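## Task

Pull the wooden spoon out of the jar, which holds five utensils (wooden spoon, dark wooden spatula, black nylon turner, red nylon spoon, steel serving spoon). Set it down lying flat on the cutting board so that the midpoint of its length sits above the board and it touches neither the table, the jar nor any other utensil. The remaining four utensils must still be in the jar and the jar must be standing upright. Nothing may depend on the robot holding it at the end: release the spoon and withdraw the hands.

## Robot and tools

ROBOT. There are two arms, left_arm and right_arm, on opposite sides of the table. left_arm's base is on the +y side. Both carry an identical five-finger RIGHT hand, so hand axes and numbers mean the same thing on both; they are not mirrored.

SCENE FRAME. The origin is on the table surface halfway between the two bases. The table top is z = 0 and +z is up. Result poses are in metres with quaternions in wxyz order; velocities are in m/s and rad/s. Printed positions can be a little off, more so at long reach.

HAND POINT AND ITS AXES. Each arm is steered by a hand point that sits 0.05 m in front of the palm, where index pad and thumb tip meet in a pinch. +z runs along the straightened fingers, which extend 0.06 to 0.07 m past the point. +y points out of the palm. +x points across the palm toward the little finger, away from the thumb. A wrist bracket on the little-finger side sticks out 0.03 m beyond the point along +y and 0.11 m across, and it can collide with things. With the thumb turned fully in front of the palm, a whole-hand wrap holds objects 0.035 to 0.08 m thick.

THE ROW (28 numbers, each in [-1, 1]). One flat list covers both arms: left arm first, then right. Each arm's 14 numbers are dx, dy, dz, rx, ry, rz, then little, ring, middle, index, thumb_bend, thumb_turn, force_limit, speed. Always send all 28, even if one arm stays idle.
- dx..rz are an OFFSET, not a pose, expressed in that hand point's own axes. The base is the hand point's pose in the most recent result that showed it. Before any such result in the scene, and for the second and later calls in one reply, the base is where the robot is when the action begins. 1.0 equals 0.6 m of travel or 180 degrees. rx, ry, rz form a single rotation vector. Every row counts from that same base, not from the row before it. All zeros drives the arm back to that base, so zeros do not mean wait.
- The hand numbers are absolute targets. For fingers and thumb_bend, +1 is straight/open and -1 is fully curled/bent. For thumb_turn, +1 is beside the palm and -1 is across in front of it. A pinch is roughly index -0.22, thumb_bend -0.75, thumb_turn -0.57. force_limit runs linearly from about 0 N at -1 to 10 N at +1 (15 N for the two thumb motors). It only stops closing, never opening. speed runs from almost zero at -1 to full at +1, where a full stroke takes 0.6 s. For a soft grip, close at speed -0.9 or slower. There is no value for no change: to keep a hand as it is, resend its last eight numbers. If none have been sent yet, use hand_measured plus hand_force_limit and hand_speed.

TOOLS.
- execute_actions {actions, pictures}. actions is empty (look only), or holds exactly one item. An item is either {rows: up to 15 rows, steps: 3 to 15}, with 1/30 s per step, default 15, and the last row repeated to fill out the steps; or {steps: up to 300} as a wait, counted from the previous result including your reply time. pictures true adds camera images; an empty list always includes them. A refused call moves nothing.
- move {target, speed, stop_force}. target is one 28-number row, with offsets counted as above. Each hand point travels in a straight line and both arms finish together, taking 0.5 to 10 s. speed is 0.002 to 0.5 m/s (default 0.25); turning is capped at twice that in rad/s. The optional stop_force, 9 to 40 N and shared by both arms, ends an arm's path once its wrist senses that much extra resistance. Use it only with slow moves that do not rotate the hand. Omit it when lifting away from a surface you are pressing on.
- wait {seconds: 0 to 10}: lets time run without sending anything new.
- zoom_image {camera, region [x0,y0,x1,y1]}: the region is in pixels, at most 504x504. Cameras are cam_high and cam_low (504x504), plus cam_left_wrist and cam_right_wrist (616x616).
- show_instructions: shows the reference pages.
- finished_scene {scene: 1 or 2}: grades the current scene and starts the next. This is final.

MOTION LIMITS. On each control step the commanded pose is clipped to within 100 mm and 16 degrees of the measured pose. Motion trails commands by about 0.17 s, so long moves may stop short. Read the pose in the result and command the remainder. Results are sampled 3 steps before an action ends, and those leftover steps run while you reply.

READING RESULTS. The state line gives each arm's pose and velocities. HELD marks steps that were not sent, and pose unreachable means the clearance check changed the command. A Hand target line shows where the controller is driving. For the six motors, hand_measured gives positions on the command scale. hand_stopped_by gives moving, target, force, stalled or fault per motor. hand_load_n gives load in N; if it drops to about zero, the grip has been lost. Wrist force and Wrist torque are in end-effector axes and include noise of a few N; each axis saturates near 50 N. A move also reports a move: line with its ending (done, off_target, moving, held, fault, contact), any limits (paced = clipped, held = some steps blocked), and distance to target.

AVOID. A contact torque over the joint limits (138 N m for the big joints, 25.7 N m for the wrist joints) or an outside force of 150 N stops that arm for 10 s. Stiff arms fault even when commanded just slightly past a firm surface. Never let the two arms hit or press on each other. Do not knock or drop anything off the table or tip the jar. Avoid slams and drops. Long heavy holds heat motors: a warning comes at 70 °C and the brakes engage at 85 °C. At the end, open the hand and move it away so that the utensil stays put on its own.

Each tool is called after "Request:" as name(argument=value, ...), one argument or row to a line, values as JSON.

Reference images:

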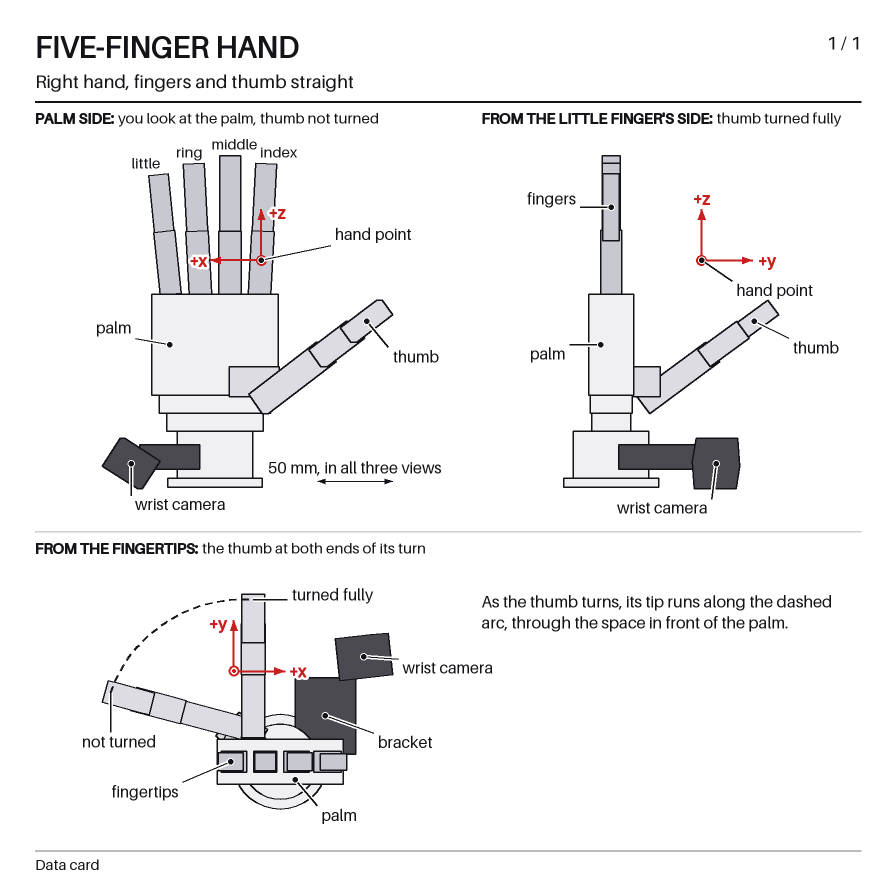

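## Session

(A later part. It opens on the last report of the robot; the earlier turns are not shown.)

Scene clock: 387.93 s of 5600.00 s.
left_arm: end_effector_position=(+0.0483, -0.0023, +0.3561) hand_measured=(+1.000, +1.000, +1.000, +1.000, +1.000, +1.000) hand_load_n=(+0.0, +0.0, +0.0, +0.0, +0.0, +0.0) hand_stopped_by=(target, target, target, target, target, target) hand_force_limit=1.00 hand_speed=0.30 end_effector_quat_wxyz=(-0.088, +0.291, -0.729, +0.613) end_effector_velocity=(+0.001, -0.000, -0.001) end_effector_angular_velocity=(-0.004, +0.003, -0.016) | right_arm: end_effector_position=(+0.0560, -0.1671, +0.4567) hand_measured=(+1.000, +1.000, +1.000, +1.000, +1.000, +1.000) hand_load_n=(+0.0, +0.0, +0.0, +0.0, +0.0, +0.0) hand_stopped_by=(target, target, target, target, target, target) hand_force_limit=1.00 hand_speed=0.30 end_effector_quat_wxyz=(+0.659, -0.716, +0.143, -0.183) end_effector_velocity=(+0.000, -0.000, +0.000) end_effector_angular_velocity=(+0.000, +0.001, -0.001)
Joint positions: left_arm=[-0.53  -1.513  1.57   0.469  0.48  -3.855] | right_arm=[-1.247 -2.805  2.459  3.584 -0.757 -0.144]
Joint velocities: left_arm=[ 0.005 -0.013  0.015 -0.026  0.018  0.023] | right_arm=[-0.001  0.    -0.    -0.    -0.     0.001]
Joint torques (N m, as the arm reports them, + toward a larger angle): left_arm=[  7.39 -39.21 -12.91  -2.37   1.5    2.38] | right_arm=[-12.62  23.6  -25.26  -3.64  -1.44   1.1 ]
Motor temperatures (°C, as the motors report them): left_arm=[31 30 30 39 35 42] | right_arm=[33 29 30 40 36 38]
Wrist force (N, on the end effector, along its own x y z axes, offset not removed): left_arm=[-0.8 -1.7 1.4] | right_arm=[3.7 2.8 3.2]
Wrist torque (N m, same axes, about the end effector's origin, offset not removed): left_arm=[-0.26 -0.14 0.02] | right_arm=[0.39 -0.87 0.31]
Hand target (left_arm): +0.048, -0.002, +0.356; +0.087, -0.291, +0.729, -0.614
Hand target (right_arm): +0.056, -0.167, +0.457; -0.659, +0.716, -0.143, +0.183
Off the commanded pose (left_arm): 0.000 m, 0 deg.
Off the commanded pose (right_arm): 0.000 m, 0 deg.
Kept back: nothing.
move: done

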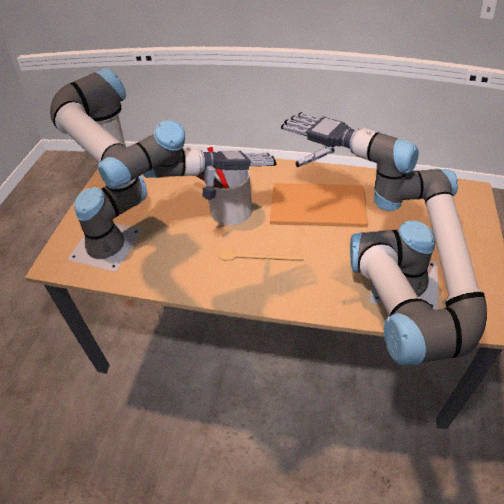

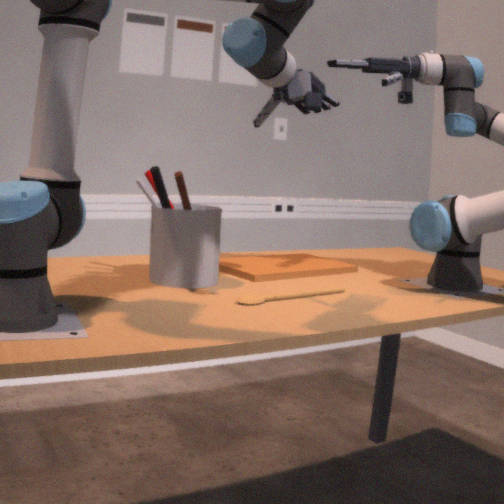

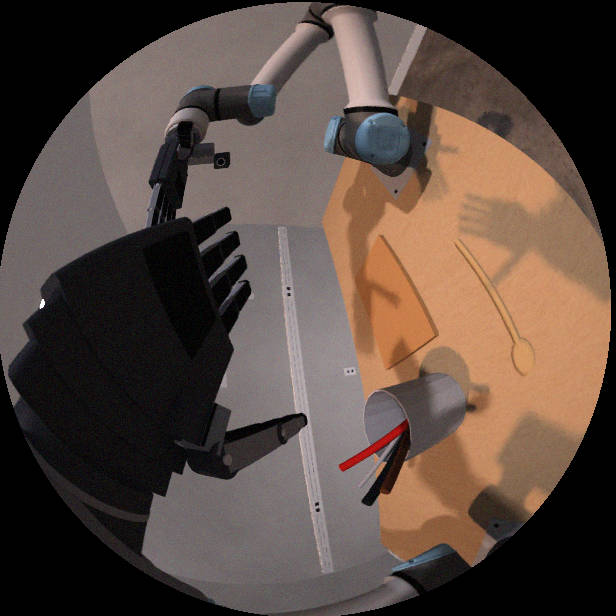

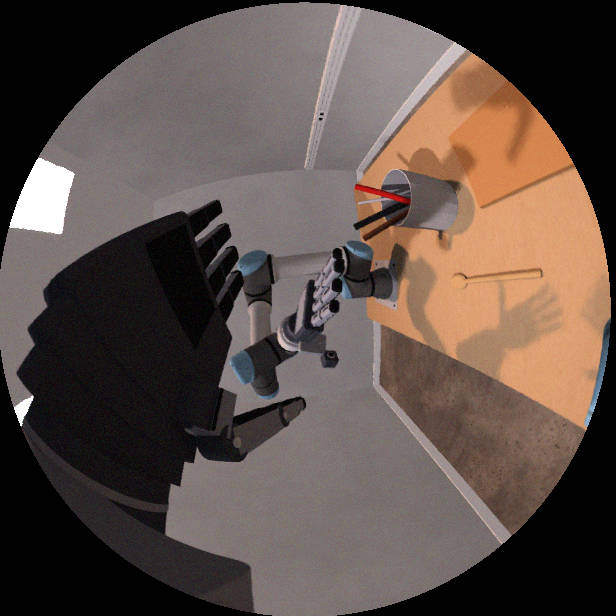

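Request:
move(
  target=[0,0,0,0.075,0.008,0.075, 1,1,1,1,1,1,1,0.3, 0,0,0,0,0,0, 1,1,1,1,1,1,1,0.3],
  speed=0.08,
)

Scene clock: 390.70 s of 5600.00 s.
left_arm: end_effector_position=(+0.0483, -0.0022, +0.3560) hand_measured=(+1.000, +1.000, +1.000, +1.000, +1.000, +1.000) hand_load_n=(+0.0, +0.0, +0.0, +0.0, +0.0, +0.0) hand_stopped_by=(target, target, target, target, target, target) hand_force_limit=1.00 hand_speed=0.30 end_effector_quat_wxyz=(+0.184, -0.185, +0.683, -0.682) end_effector_velocity=(+0.001, +0.000, +0.000) end_effector_angular_velocity=(-0.014, -0.016, -0.001) | right_arm: end_effector_position=(+0.0560, -0.1671, +0.4567) hand_measured=(+1.000, +1.000, +1.000, +1.000, +1.000, +1.000) hand_load_n=(+0.0, +0.0, +0.0, +0.0, +0.0, +0.0) hand_stopped_by=(target, target, target, target, target, target) hand_force_limit=1.00 hand_speed=0.30 end_effector_quat_wxyz=(+0.659, -0.716, +0.143, -0.183) end_effector_velocity=(+0.001, -0.000, +0.000) end_effector_angular_velocity=(-0.000, -0.001, -0.002)
Joint positions: left_arm=[-0.603 -1.624  1.805 -0.176  0.347 -3.148] | right_arm=[-1.247 -2.805  2.459  3.584 -0.757 -0.144]
Joint velocities: left_arm=[-0.002 -0.014  0.026 -0.07  -0.001  0.061] | right_arm=[-0.001  0.    -0.    -0.    -0.001 -0.001]
Joint torques (N m, as the arm reports them, + toward a larger angle): left_arm=[ -7.74 -31.91 -16.06  -3.06  -2.01   3.  ] | right_arm=[-13.08  24.23 -25.73  -3.89  -1.63   0.72]
Motor temperatures (°C, as the motors report them): left_arm=[31 30 30 39 35 42] | right_arm=[33 29 30 40 36 38]
Wrist force (N, on the end effector, along its own x y z axes, offset not removed): left_arm=[0.0 -0.9 0.4] | right_arm=[0.5 1.4 0.9]
Wrist torque (N m, same axes, about the end effector's origin, offset not removed): left_arm=[-0.13 -0.24 0.10] | right_arm=[0.41 -0.24 -0.01]
Hand target (left_arm): +0.048, -0.002, +0.356; +0.184, -0.184, +0.682, -0.683
Hand target (right_arm): +0.056, -0.167, +0.457; -0.659, +0.716, -0.143, +0.183
Off the commanded pose (left_arm): 0.000 m, 0 deg.
Off the commanded pose (right_arm): 0.000 m, 0 deg.
Kept back: nothing.
move: done

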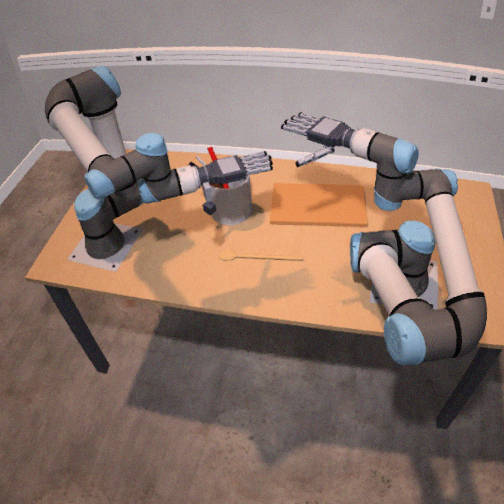

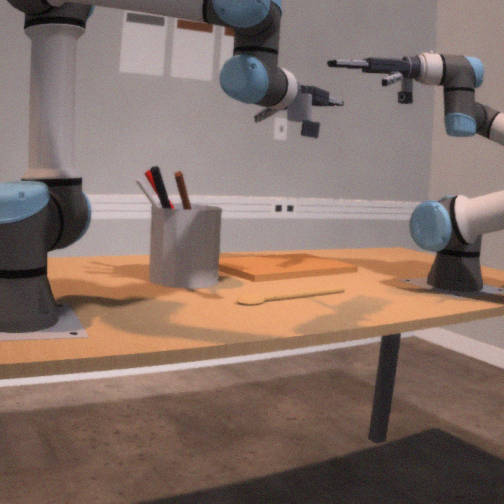

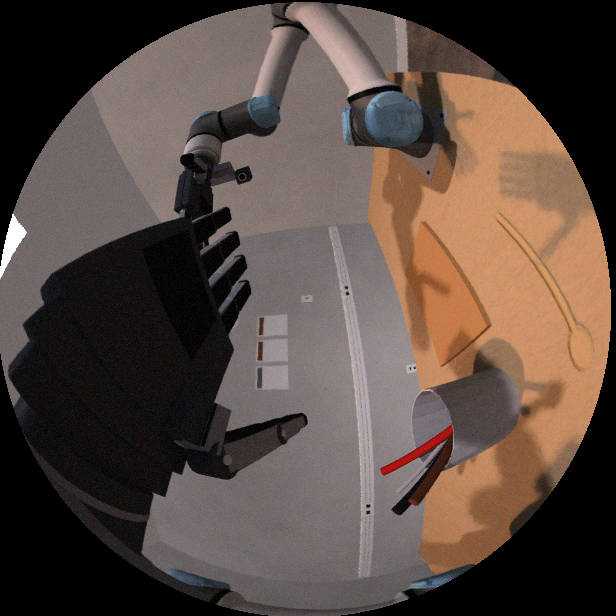

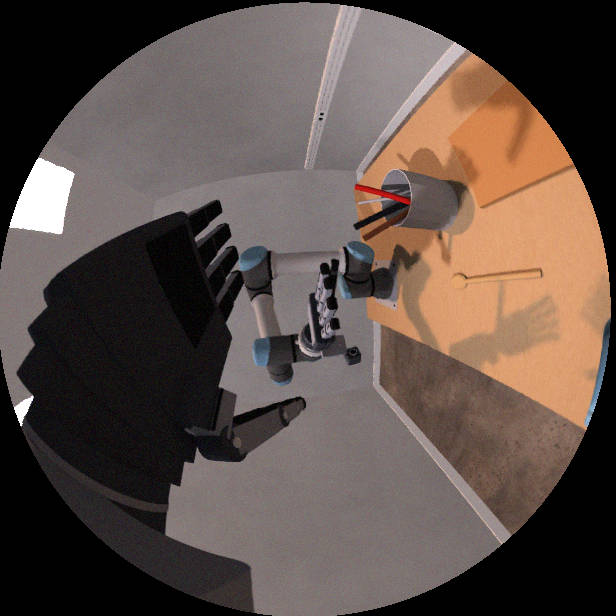

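Request:
move(
  target=[0,0,0,0,-0.333,0,1,1,1,1,1,1,1,0.3,0,0,0,0,0,0,1,1,1,1,1,1,1,0.3],
  speed=0.08,
)

Scene clock: 397.97 s of 5600.00 s.
left_arm: end_effector_position=(+0.0480, -0.0020, +0.3559) hand_measured=(+1.000, +1.000, +1.000, +1.000, +1.000, +1.000) hand_load_n=(+0.0, +0.0, +0.0, +0.0, +0.0, +0.0) hand_stopped_by=(target, target, target, target, target, target) hand_force_limit=1.00 hand_speed=0.30 end_effector_quat_wxyz=(+0.500, -0.501, +0.501, -0.499) end_effector_velocity=(+0.000, +0.000, -0.000) end_effector_angular_velocity=(+0.002, -0.002, +0.018) | right_arm: end_effector_position=(+0.0560, -0.1671, +0.4567) hand_measured=(+1.000, +1.000, +1.000, +1.000, +1.000, +1.000) hand_load_n=(+0.0, +0.0, +0.0, +0.0, +0.0, +0.0) hand_stopped_by=(target, target, target, target, target, target) hand_force_limit=1.00 hand_speed=0.30 end_effector_quat_wxyz=(+0.659, -0.716, +0.143, -0.183) end_effector_velocity=(-0.001, +0.000, +0.000) end_effector_angular_velocity=(+0.000, +0.000, +0.002)
Joint positions: left_arm=[-0.483 -0.997  1.004 -0.013 -0.577 -3.136] | right_arm=[-1.247 -2.805  2.459  3.584 -0.757 -0.144]
Joint velocities: left_arm=[ 0.005  0.013 -0.018  0.009 -0.013 -0.002] | right_arm=[ 0.002  0.    -0.    -0.     0.     0.   ]
Joint torques (N m, as the arm reports them, + toward a larger angle): left_arm=[  8.73 -33.74 -28.69   3.08  -2.14  -2.29] | right_arm=[-12.74  23.04 -25.08  -3.8   -1.61   0.94]
Motor temperatures (°C, as the motors report them): left_arm=[31 30 30 39 35 42] | right_arm=[33 29 30 40 36 38]
Wrist force (N, on the end effector, along its own x y z axes, offset not removed): left_arm=[-1.9 -1.5 1.7] | right_arm=[-1.0 1.6 1.2]
Wrist torque (N m, same axes, about the end effector's origin, offset not removed): left_arm=[-0.22 -0.02 0.00] | right_arm=[0.40 -0.11 -0.04]
Hand target (left_arm): +0.048, -0.002, +0.356; +0.500, -0.501, +0.500, -0.498
Hand target (right_arm): +0.056, -0.167, +0.457; -0.659, +0.716, -0.143, +0.183
Off the commanded pose (left_arm): 0.000 m, 0 deg.
Off the commanded pose (right_arm): 0.000 m, 0 deg.
Kept back: nothing.
move: done

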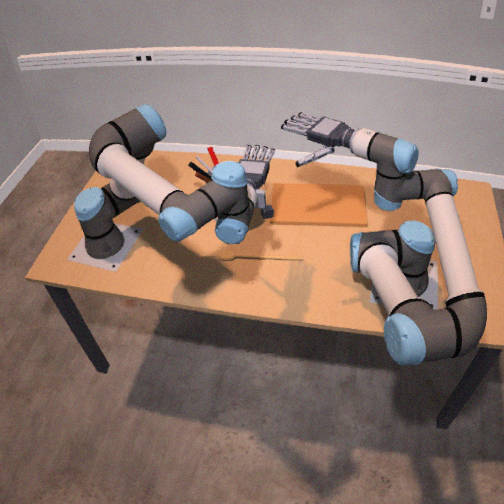

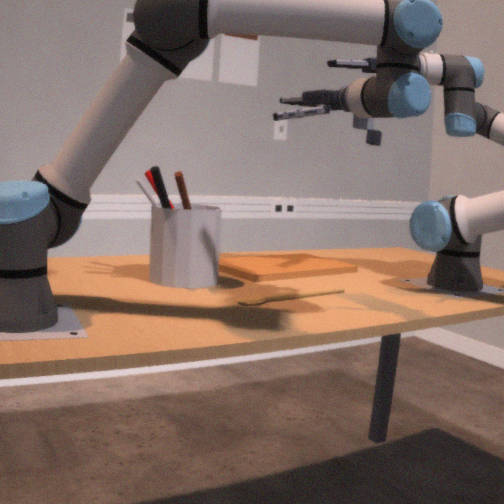

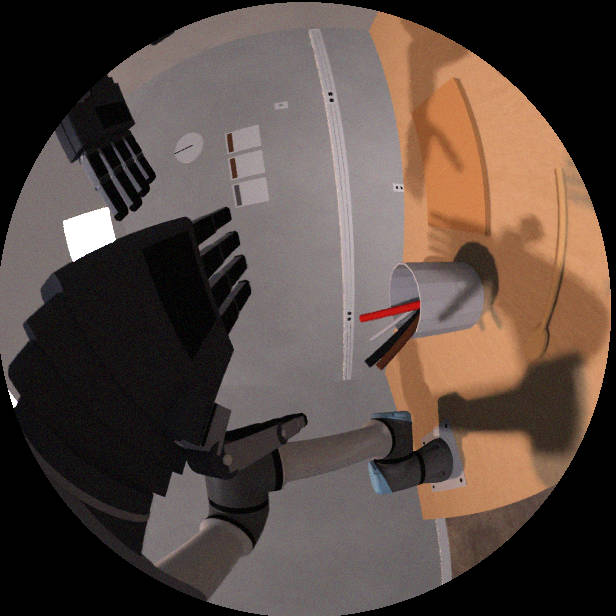

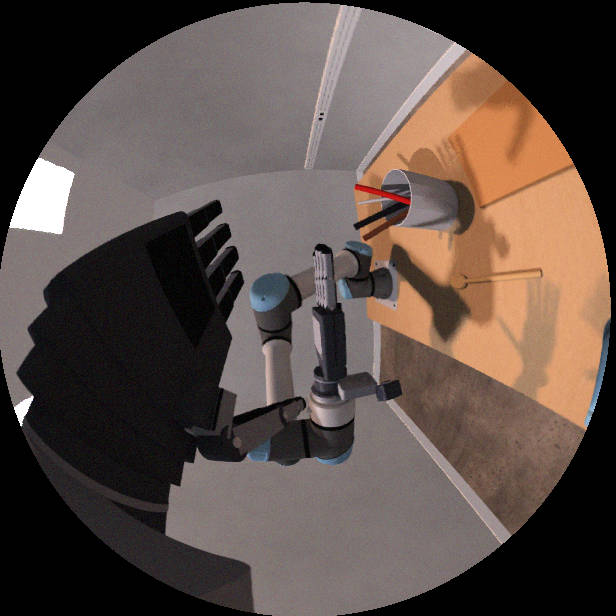

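Request:
move(
  target=[0.03,0.42,0.012,-0.045,0,-0.139,-0.3,-0.3,-0.3,0.3,-0.65,-0.6,1,0.3,0,0,0,0,0,0,1,1,1,1,1,1,1,0.3],
  speed=0.1,
)

Request:
zoom_image(
  camera="cam_low",
  region=[150,130,450,340],
)

Scene clock: 401.37 s of 5600.00 s.
left_arm: end_effector_position=(+0.0545, -0.0199, +0.1041) hand_measured=(-0.300, -0.300, -0.300, +0.300, -0.650, -0.600) hand_load_n=(+0.0, +0.0, +0.0, +0.0, +0.0, +0.0) hand_stopped_by=(target, target, target, target, target, target) hand_force_limit=1.00 hand_speed=0.30 end_effector_quat_wxyz=(-0.344, +0.631, -0.414, +0.559) end_effector_velocity=(-0.000, -0.000, -0.004) end_effector_angular_velocity=(-0.004, +0.002, -0.002) | right_arm: end_effector_position=(+0.0560, -0.1671, +0.4567) hand_measured=(+1.000, +1.000, +1.000, +1.000, +1.000, +1.000) hand_load_n=(+0.0, +0.0, +0.0, +0.0, +0.0, +0.0) hand_stopped_by=(target, target, target, target, target, target) hand_force_limit=1.00 hand_speed=0.30 end_effector_quat_wxyz=(+0.659, -0.716, +0.143, -0.183) end_effector_velocity=(-0.000, -0.000, +0.000) end_effector_angular_velocity=(+0.001, +0.001, -0.001)
Joint positions: left_arm=[-0.474 -0.965  1.529 -0.832 -0.554 -3.35 ] | right_arm=[-1.247 -2.805  2.459  3.584 -0.757 -0.144]
Joint velocities: left_arm=[-0.     0.003  0.006 -0.012  0.001 -0.001] | right_arm=[ 0.001 -0.     0.    -0.    -0.001  0.002]
Joint torques (N m, as the arm reports them, + toward a larger angle): left_arm=[  7.03 -32.46  -9.21  -2.42   2.69  -0.42] | right_arm=[-14.12  22.59 -24.97  -3.53  -1.6    0.99]
Motor temperatures (°C, as the motors report them): left_arm=[31 30 30 39 35 42] | right_arm=[33 29 30 40 36 38]
Wrist force (N, on the end effector, along its own x y z axes, offset not removed): left_arm=[0.5 -0.7 0.6] | right_arm=[1.2 2.4 0.7]
Wrist torque (N m, same axes, about the end effector's origin, offset not removed): left_arm=[-0.06 -0.31 0.08] | right_arm=[0.44 -0.39 0.07]
Hand target (left_arm): +0.055, -0.020, +0.104; -0.343, +0.631, -0.414, +0.559
Hand target (right_arm): +0.056, -0.167, +0.457; -0.659, +0.716, -0.143, +0.183
Off the commanded pose (left_arm): 0.000 m, 0 deg.
Off the commanded pose (right_arm): 0.000 m, 0 deg.
Kept back: nothing.
move: done

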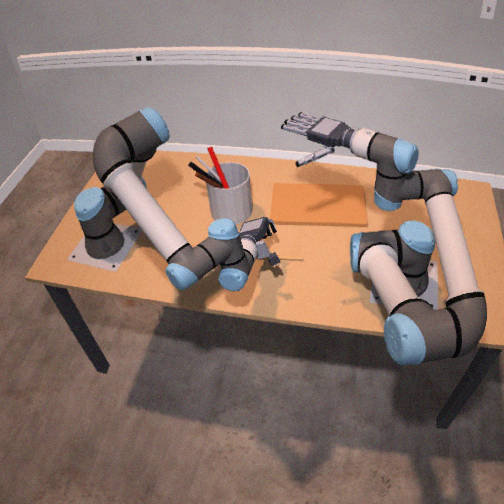

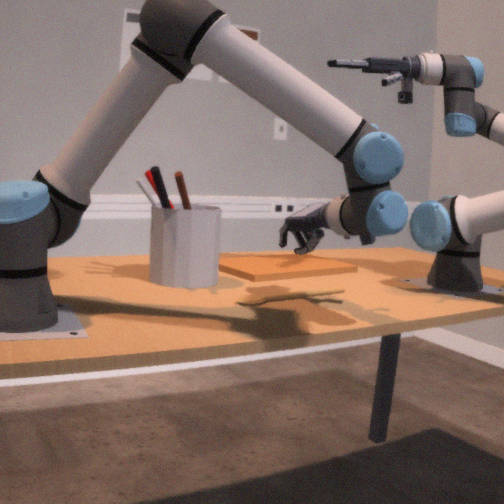

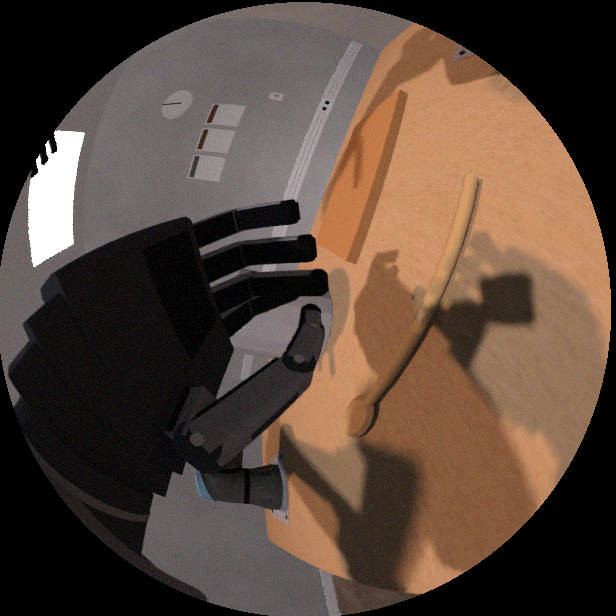

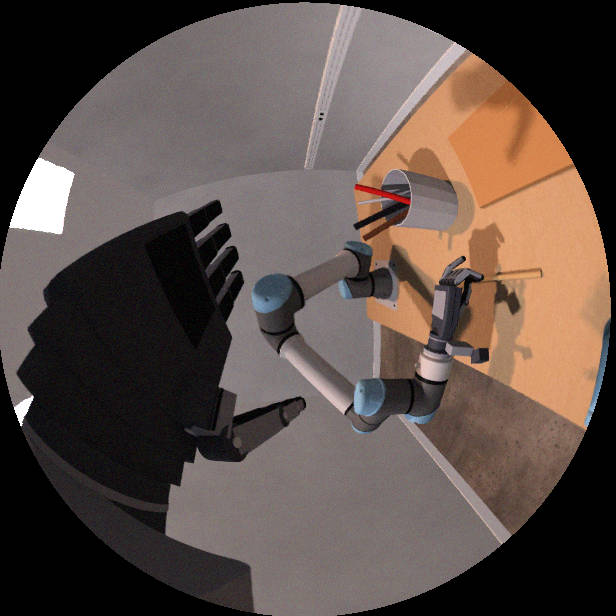

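Region (150, 130, 450, 340) of cam_low's 504x504 image, scaled by 1.680, with more detail than that image has; it fills the top 353 rows of this view, and the rest is white.

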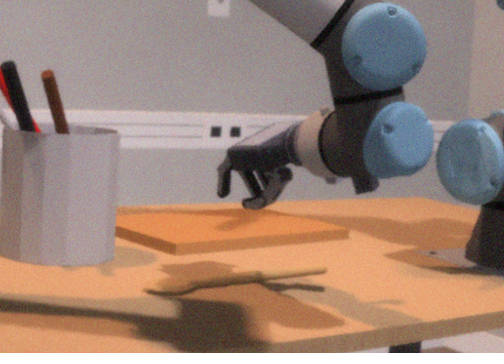

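Request:
move(
  target=[-0.062,0.131,0.019,0,0,0,-0.3,-0.3,-0.3,0.3,-0.65,-0.6,1,0.3,0,0,0,0,0,0,1,1,1,1,1,1,1,0.3],
  speed=0.012,
  stop_force=9,
)

Request:
zoom_image(
  camera="cam_low",
  region=[200,200,420,340],
)

Scene clock: 408.93 s of 5600.00 s.
left_arm: end_effector_position=(+0.0538, -0.0196, +0.0206) hand_measured=(-0.300, -0.300, -0.300, +0.300, -0.654, -0.600) hand_load_n=(+0.0, +0.0, +0.0, +0.0, -5.5, -1.0) hand_stopped_by=(target, target, target, target, target, target) hand_force_limit=1.00 hand_speed=0.30 end_effector_quat_wxyz=(-0.344, +0.631, -0.414, +0.559) end_effector_velocity=(+0.001, -0.000, +0.004) end_effector_angular_velocity=(+0.001, -0.000, +0.000) | right_arm: end_effector_position=(+0.0560, -0.1671, +0.4567) hand_measured=(+1.000, +1.000, +1.000, +1.000, +1.000, +1.000) hand_load_n=(+0.0, +0.0, +0.0, +0.0, +0.0, +0.0) hand_stopped_by=(target, target, target, target, target, target) hand_force_limit=1.00 hand_speed=0.30 end_effector_quat_wxyz=(+0.659, -0.716, +0.143, -0.183) end_effector_velocity=(-0.000, +0.000, +0.000) end_effector_angular_velocity=(+0.001, +0.001, +0.001)
Joint positions: left_arm=[-0.475 -0.846  1.578 -0.999 -0.555 -3.351] | right_arm=[-1.247 -2.805  2.459  3.584 -0.757 -0.144]
Joint velocities: left_arm=[ 0.001 -0.007 -0.002  0.008  0.001  0.001] | right_arm=[ 0.001  0.     0.    -0.     0.     0.001]
Joint torques (N m, as the arm reports them, + toward a larger angle): left_arm=[ -3.46 -49.1  -21.     0.19  -1.97  -2.15] | right_arm=[-13.76  23.49 -25.21  -3.73  -1.54   0.93]
Motor temperatures (°C, as the motors report them): left_arm=[31 30 30 39 35 42] | right_arm=[33 29 30 40 36 38]
Wrist force (N, on the end effector, along its own x y z axes, offset not removed): left_arm=[7.1 -23.6 -5.5] | right_arm=[0.0 3.2 1.9]
Wrist torque (N m, same axes, about the end effector's origin, offset not removed): left_arm=[-0.18 -0.43 -0.05] | right_arm=[0.58 -0.25 0.09]
Hand target (left_arm): +0.054, -0.020, +0.021; -0.344, +0.631, -0.414, +0.559
Hand target (right_arm): +0.056, -0.167, +0.457; -0.659, +0.716, -0.143, +0.183
Off the commanded pose (left_arm): 0.004 m, 0 deg.
Off the commanded pose (right_arm): 0.000 m, 0 deg.
Kept back: nothing.
move: contact (left_arm)

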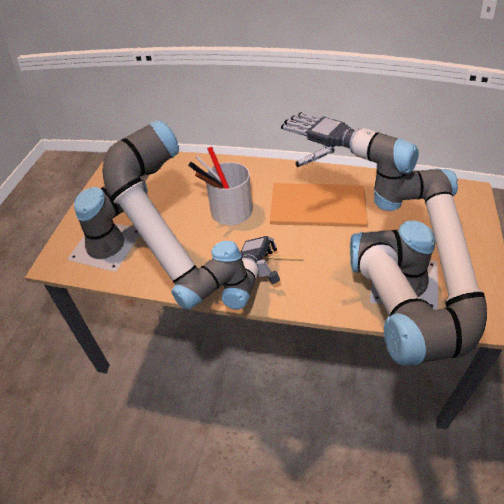

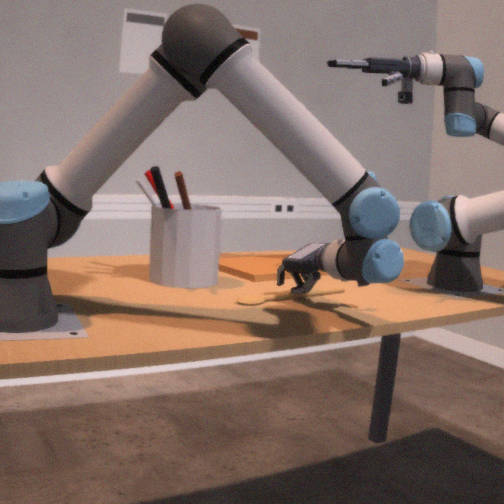

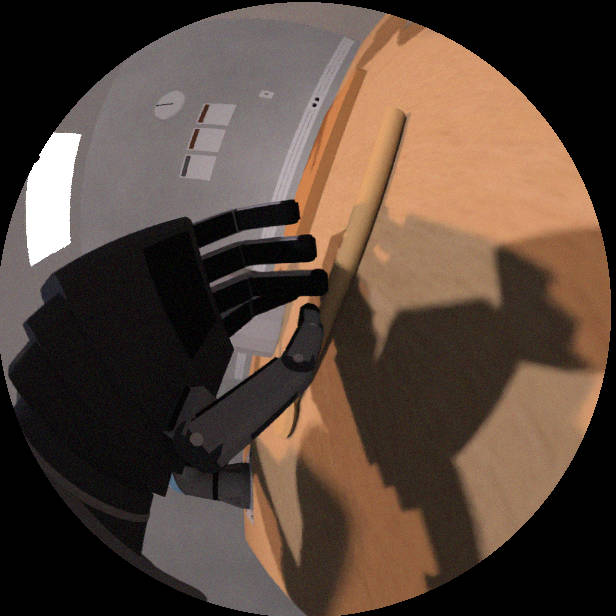

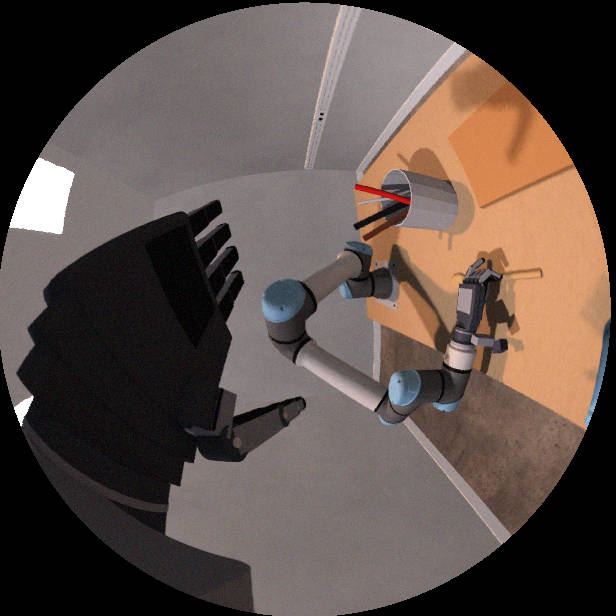

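Region (200, 200, 420, 340) of cam_low's 504x504 image, scaled by 2.291, with more detail than that image has; it fills the top 321 rows of this view, and the rest is white.

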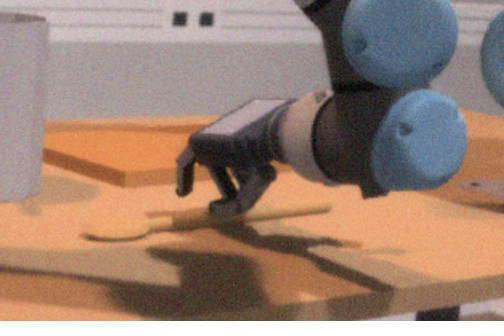

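Request:
move(
  target=[0.007,-0.0145,-0.029,0,0,0,-0.3,-0.3,-0.3,0.3,-0.65,-0.6,1,0.3,0,0,0,0,0,0,1,1,1,1,1,1,1,0.3],
  speed=0.02,
)

Request:
move(
  target=[-0.017,0.037,0.005,0,0,0,-0.3,-0.3,-0.3,0.3,-0.65,-0.6,1,0.3,0,0,0,0,0,0,1,1,1,1,1,1,1,0.3],
  speed=0.006,
  stop_force=9,
)

Request:
zoom_image(
  camera="cam_low",
  region=[200,200,420,340],
)

Scene clock: 410.47 s of 5600.00 s.
left_arm: end_effector_position=(+0.0382, -0.0192, +0.0323) hand_measured=(-0.300, -0.300, -0.300, +0.300, -0.650, -0.600) hand_load_n=(+0.0, +0.0, +0.0, +0.0, +0.0, +0.0) hand_stopped_by=(target, target, target, target, target, target) hand_force_limit=1.00 hand_speed=0.30 end_effector_quat_wxyz=(-0.344, +0.631, -0.414, +0.559) end_effector_velocity=(-0.001, +0.001, +0.001) end_effector_angular_velocity=(+0.002, -0.001, +0.003) | right_arm: end_effector_position=(+0.0560, -0.1671, +0.4567) hand_measured=(+1.000, +1.000, +1.000, +1.000, +1.000, +1.000) hand_load_n=(+0.0, +0.0, +0.0, +0.0, +0.0, +0.0) hand_stopped_by=(target, target, target, target, target, target) hand_force_limit=1.00 hand_speed=0.30 end_effector_quat_wxyz=(+0.659, -0.716, +0.143, -0.183) end_effector_velocity=(+0.000, +0.000, +0.000) end_effector_angular_velocity=(+0.000, +0.001, -0.000)
Joint positions: left_arm=[-0.497 -0.853  1.552 -0.957 -0.576 -3.362] | right_arm=[-1.247 -2.805  2.459  3.584 -0.757 -0.144]
Joint velocities: left_arm=[-0.002  0.    -0.003  0.006 -0.005 -0.001] | right_arm=[-0.001  0.    -0.    -0.     0.001  0.001]
Joint torques (N m, as the arm reports them, + toward a larger angle): left_arm=[ -6.9  -60.89 -25.78   2.59  -2.    -2.5 ] | right_arm=[-13.68  24.15 -24.17  -3.89  -1.66   0.95]
Motor temperatures (°C, as the motors report them): left_arm=[31 30 30 39 35 42] | right_arm=[33 29 30 40 36 38]
Wrist force (N, on the end effector, along its own x y z axes, offset not removed): left_arm=[0.6 -0.7 0.6] | right_arm=[1.0 1.3 2.5]
Wrist torque (N m, same axes, about the end effector's origin, offset not removed): left_arm=[-0.04 -0.32 0.13] | right_arm=[0.20 -0.38 0.06]
Hand target (left_arm): +0.038, -0.019, +0.033; -0.344, +0.631, -0.414, +0.559
Hand target (right_arm): +0.056, -0.167, +0.457; -0.659, +0.716, -0.143, +0.183
Off the commanded pose (left_arm): 0.000 m, 0 deg.
Off the commanded pose (right_arm): 0.000 m, 0 deg.
Kept back: nothing.
move: done

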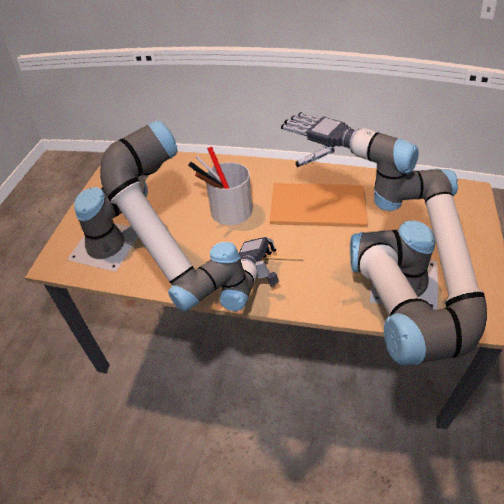

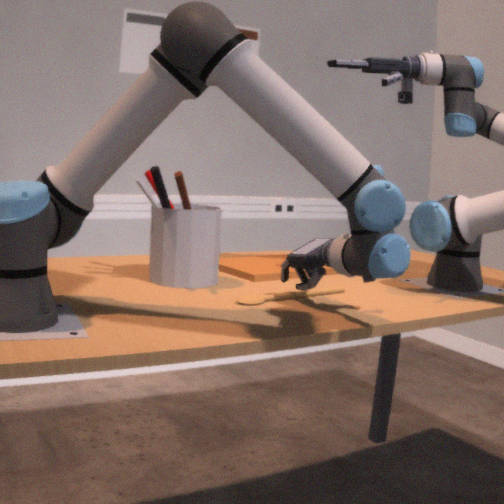

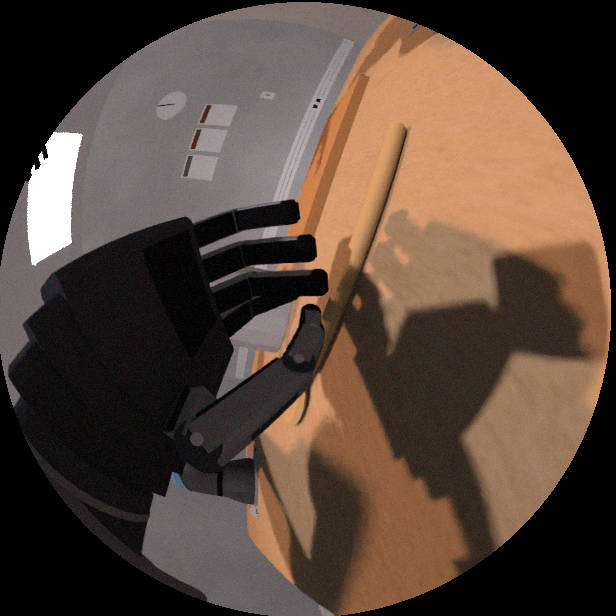

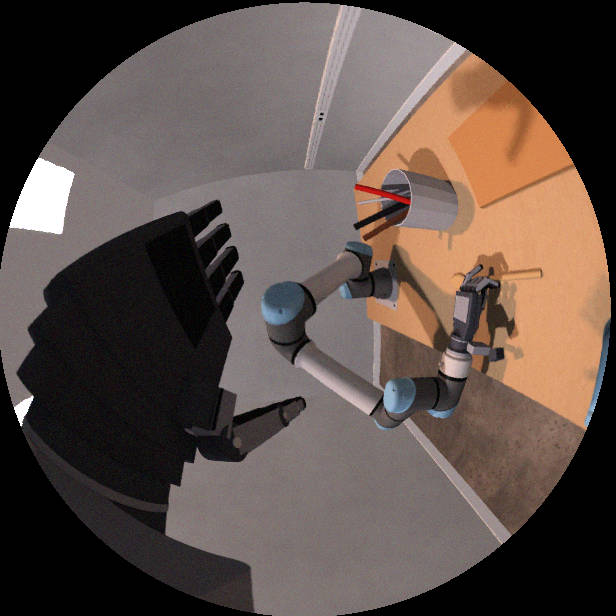

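Scene clock: 414.80 s of 5600.00 s.
left_arm: end_effector_position=(+0.0377, -0.0194, +0.0080) hand_measured=(-0.300, -0.300, -0.300, +0.300, -0.652, -0.600) hand_load_n=(+0.0, +0.0, +0.0, +0.0, -5.5, -1.0) hand_stopped_by=(target, target, target, target, target, target) hand_force_limit=1.00 hand_speed=0.30 end_effector_quat_wxyz=(-0.344, +0.631, -0.415, +0.559) end_effector_velocity=(-0.001, -0.000, -0.001) end_effector_angular_velocity=(-0.002, +0.002, -0.001) | right_arm: end_effector_position=(+0.0560, -0.1671, +0.4567) hand_measured=(+1.000, +1.000, +1.000, +1.000, +1.000, +1.000) hand_load_n=(+0.0, +0.0, +0.0, +0.0, +0.0, +0.0) hand_stopped_by=(target, target, target, target, target, target) hand_force_limit=1.00 hand_speed=0.30 end_effector_quat_wxyz=(+0.659, -0.716, +0.143, -0.183) end_effector_velocity=(+0.000, +0.000, -0.000) end_effector_angular_velocity=(+0.000, +0.000, +0.000)
Joint positions: left_arm=[-0.498 -0.815  1.559 -1.002 -0.577 -3.362] | right_arm=[-1.247 -2.805  2.459  3.584 -0.757 -0.144]
Joint velocities: left_arm=[-0.001  0.002  0.    -0.005  0.     0.001] | right_arm=[-0.001  0.     0.    -0.     0.001  0.   ]
Joint torques (N m, as the arm reports them, + toward a larger angle): left_arm=[ -5.95 -28.84  -6.2   -3.54  -2.23  -2.33] | right_arm=[-13.    22.63 -24.71  -3.82  -1.75   0.86]
Motor temperatures (°C, as the motors report them): left_arm=[31 30 30 39 35 42] | right_arm=[33 29 30 40 36 38]
Wrist force (N, on the end effector, along its own x y z axes, offset not removed): left_arm=[5.0 -12.0 -3.3] | right_arm=[0.0 2.0 3.3]
Wrist torque (N m, same axes, about the end effector's origin, offset not removed): left_arm=[-0.23 -0.43 0.09] | right_arm=[0.30 -0.24 0.05]
Hand target (left_arm): +0.038, -0.019, +0.008; -0.344, +0.631, -0.414, +0.559
Hand target (right_arm): +0.056, -0.167, +0.457; -0.659, +0.716, -0.143, +0.183
Off the commanded pose (left_arm): 0.000 m, 0 deg.
Off the commanded pose (right_arm): 0.000 m, 0 deg.
Kept back: nothing.
move: done

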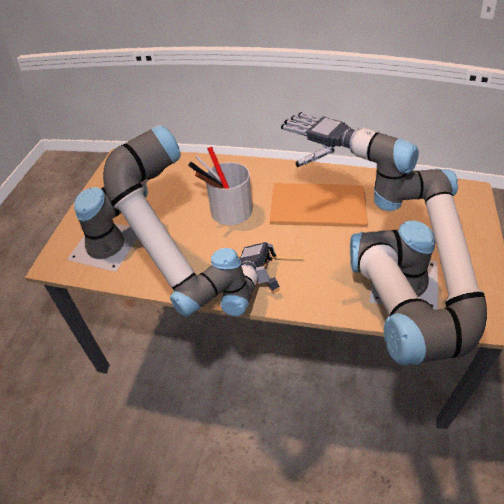

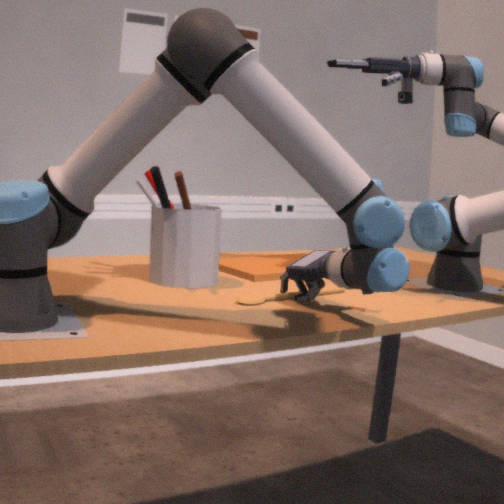

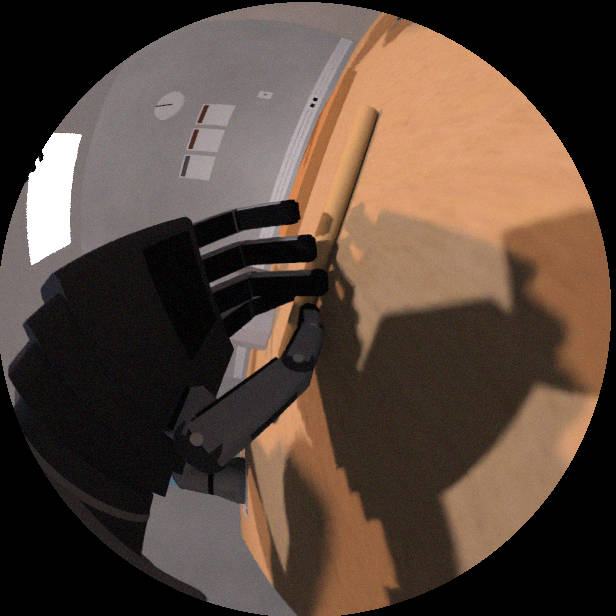

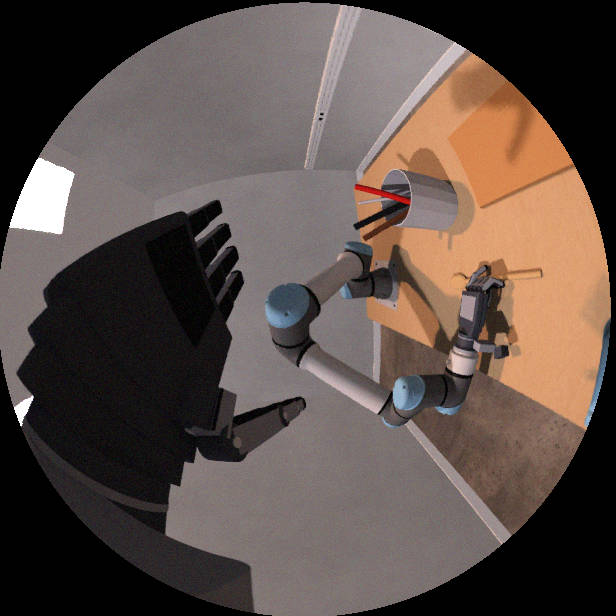

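Region (200, 200, 420, 340) of cam_low's 504x504 image, scaled by 2.291, with more detail than that image has; it fills the top 321 rows of this view, and the rest is white.

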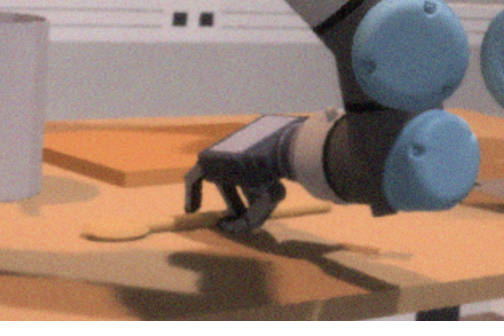

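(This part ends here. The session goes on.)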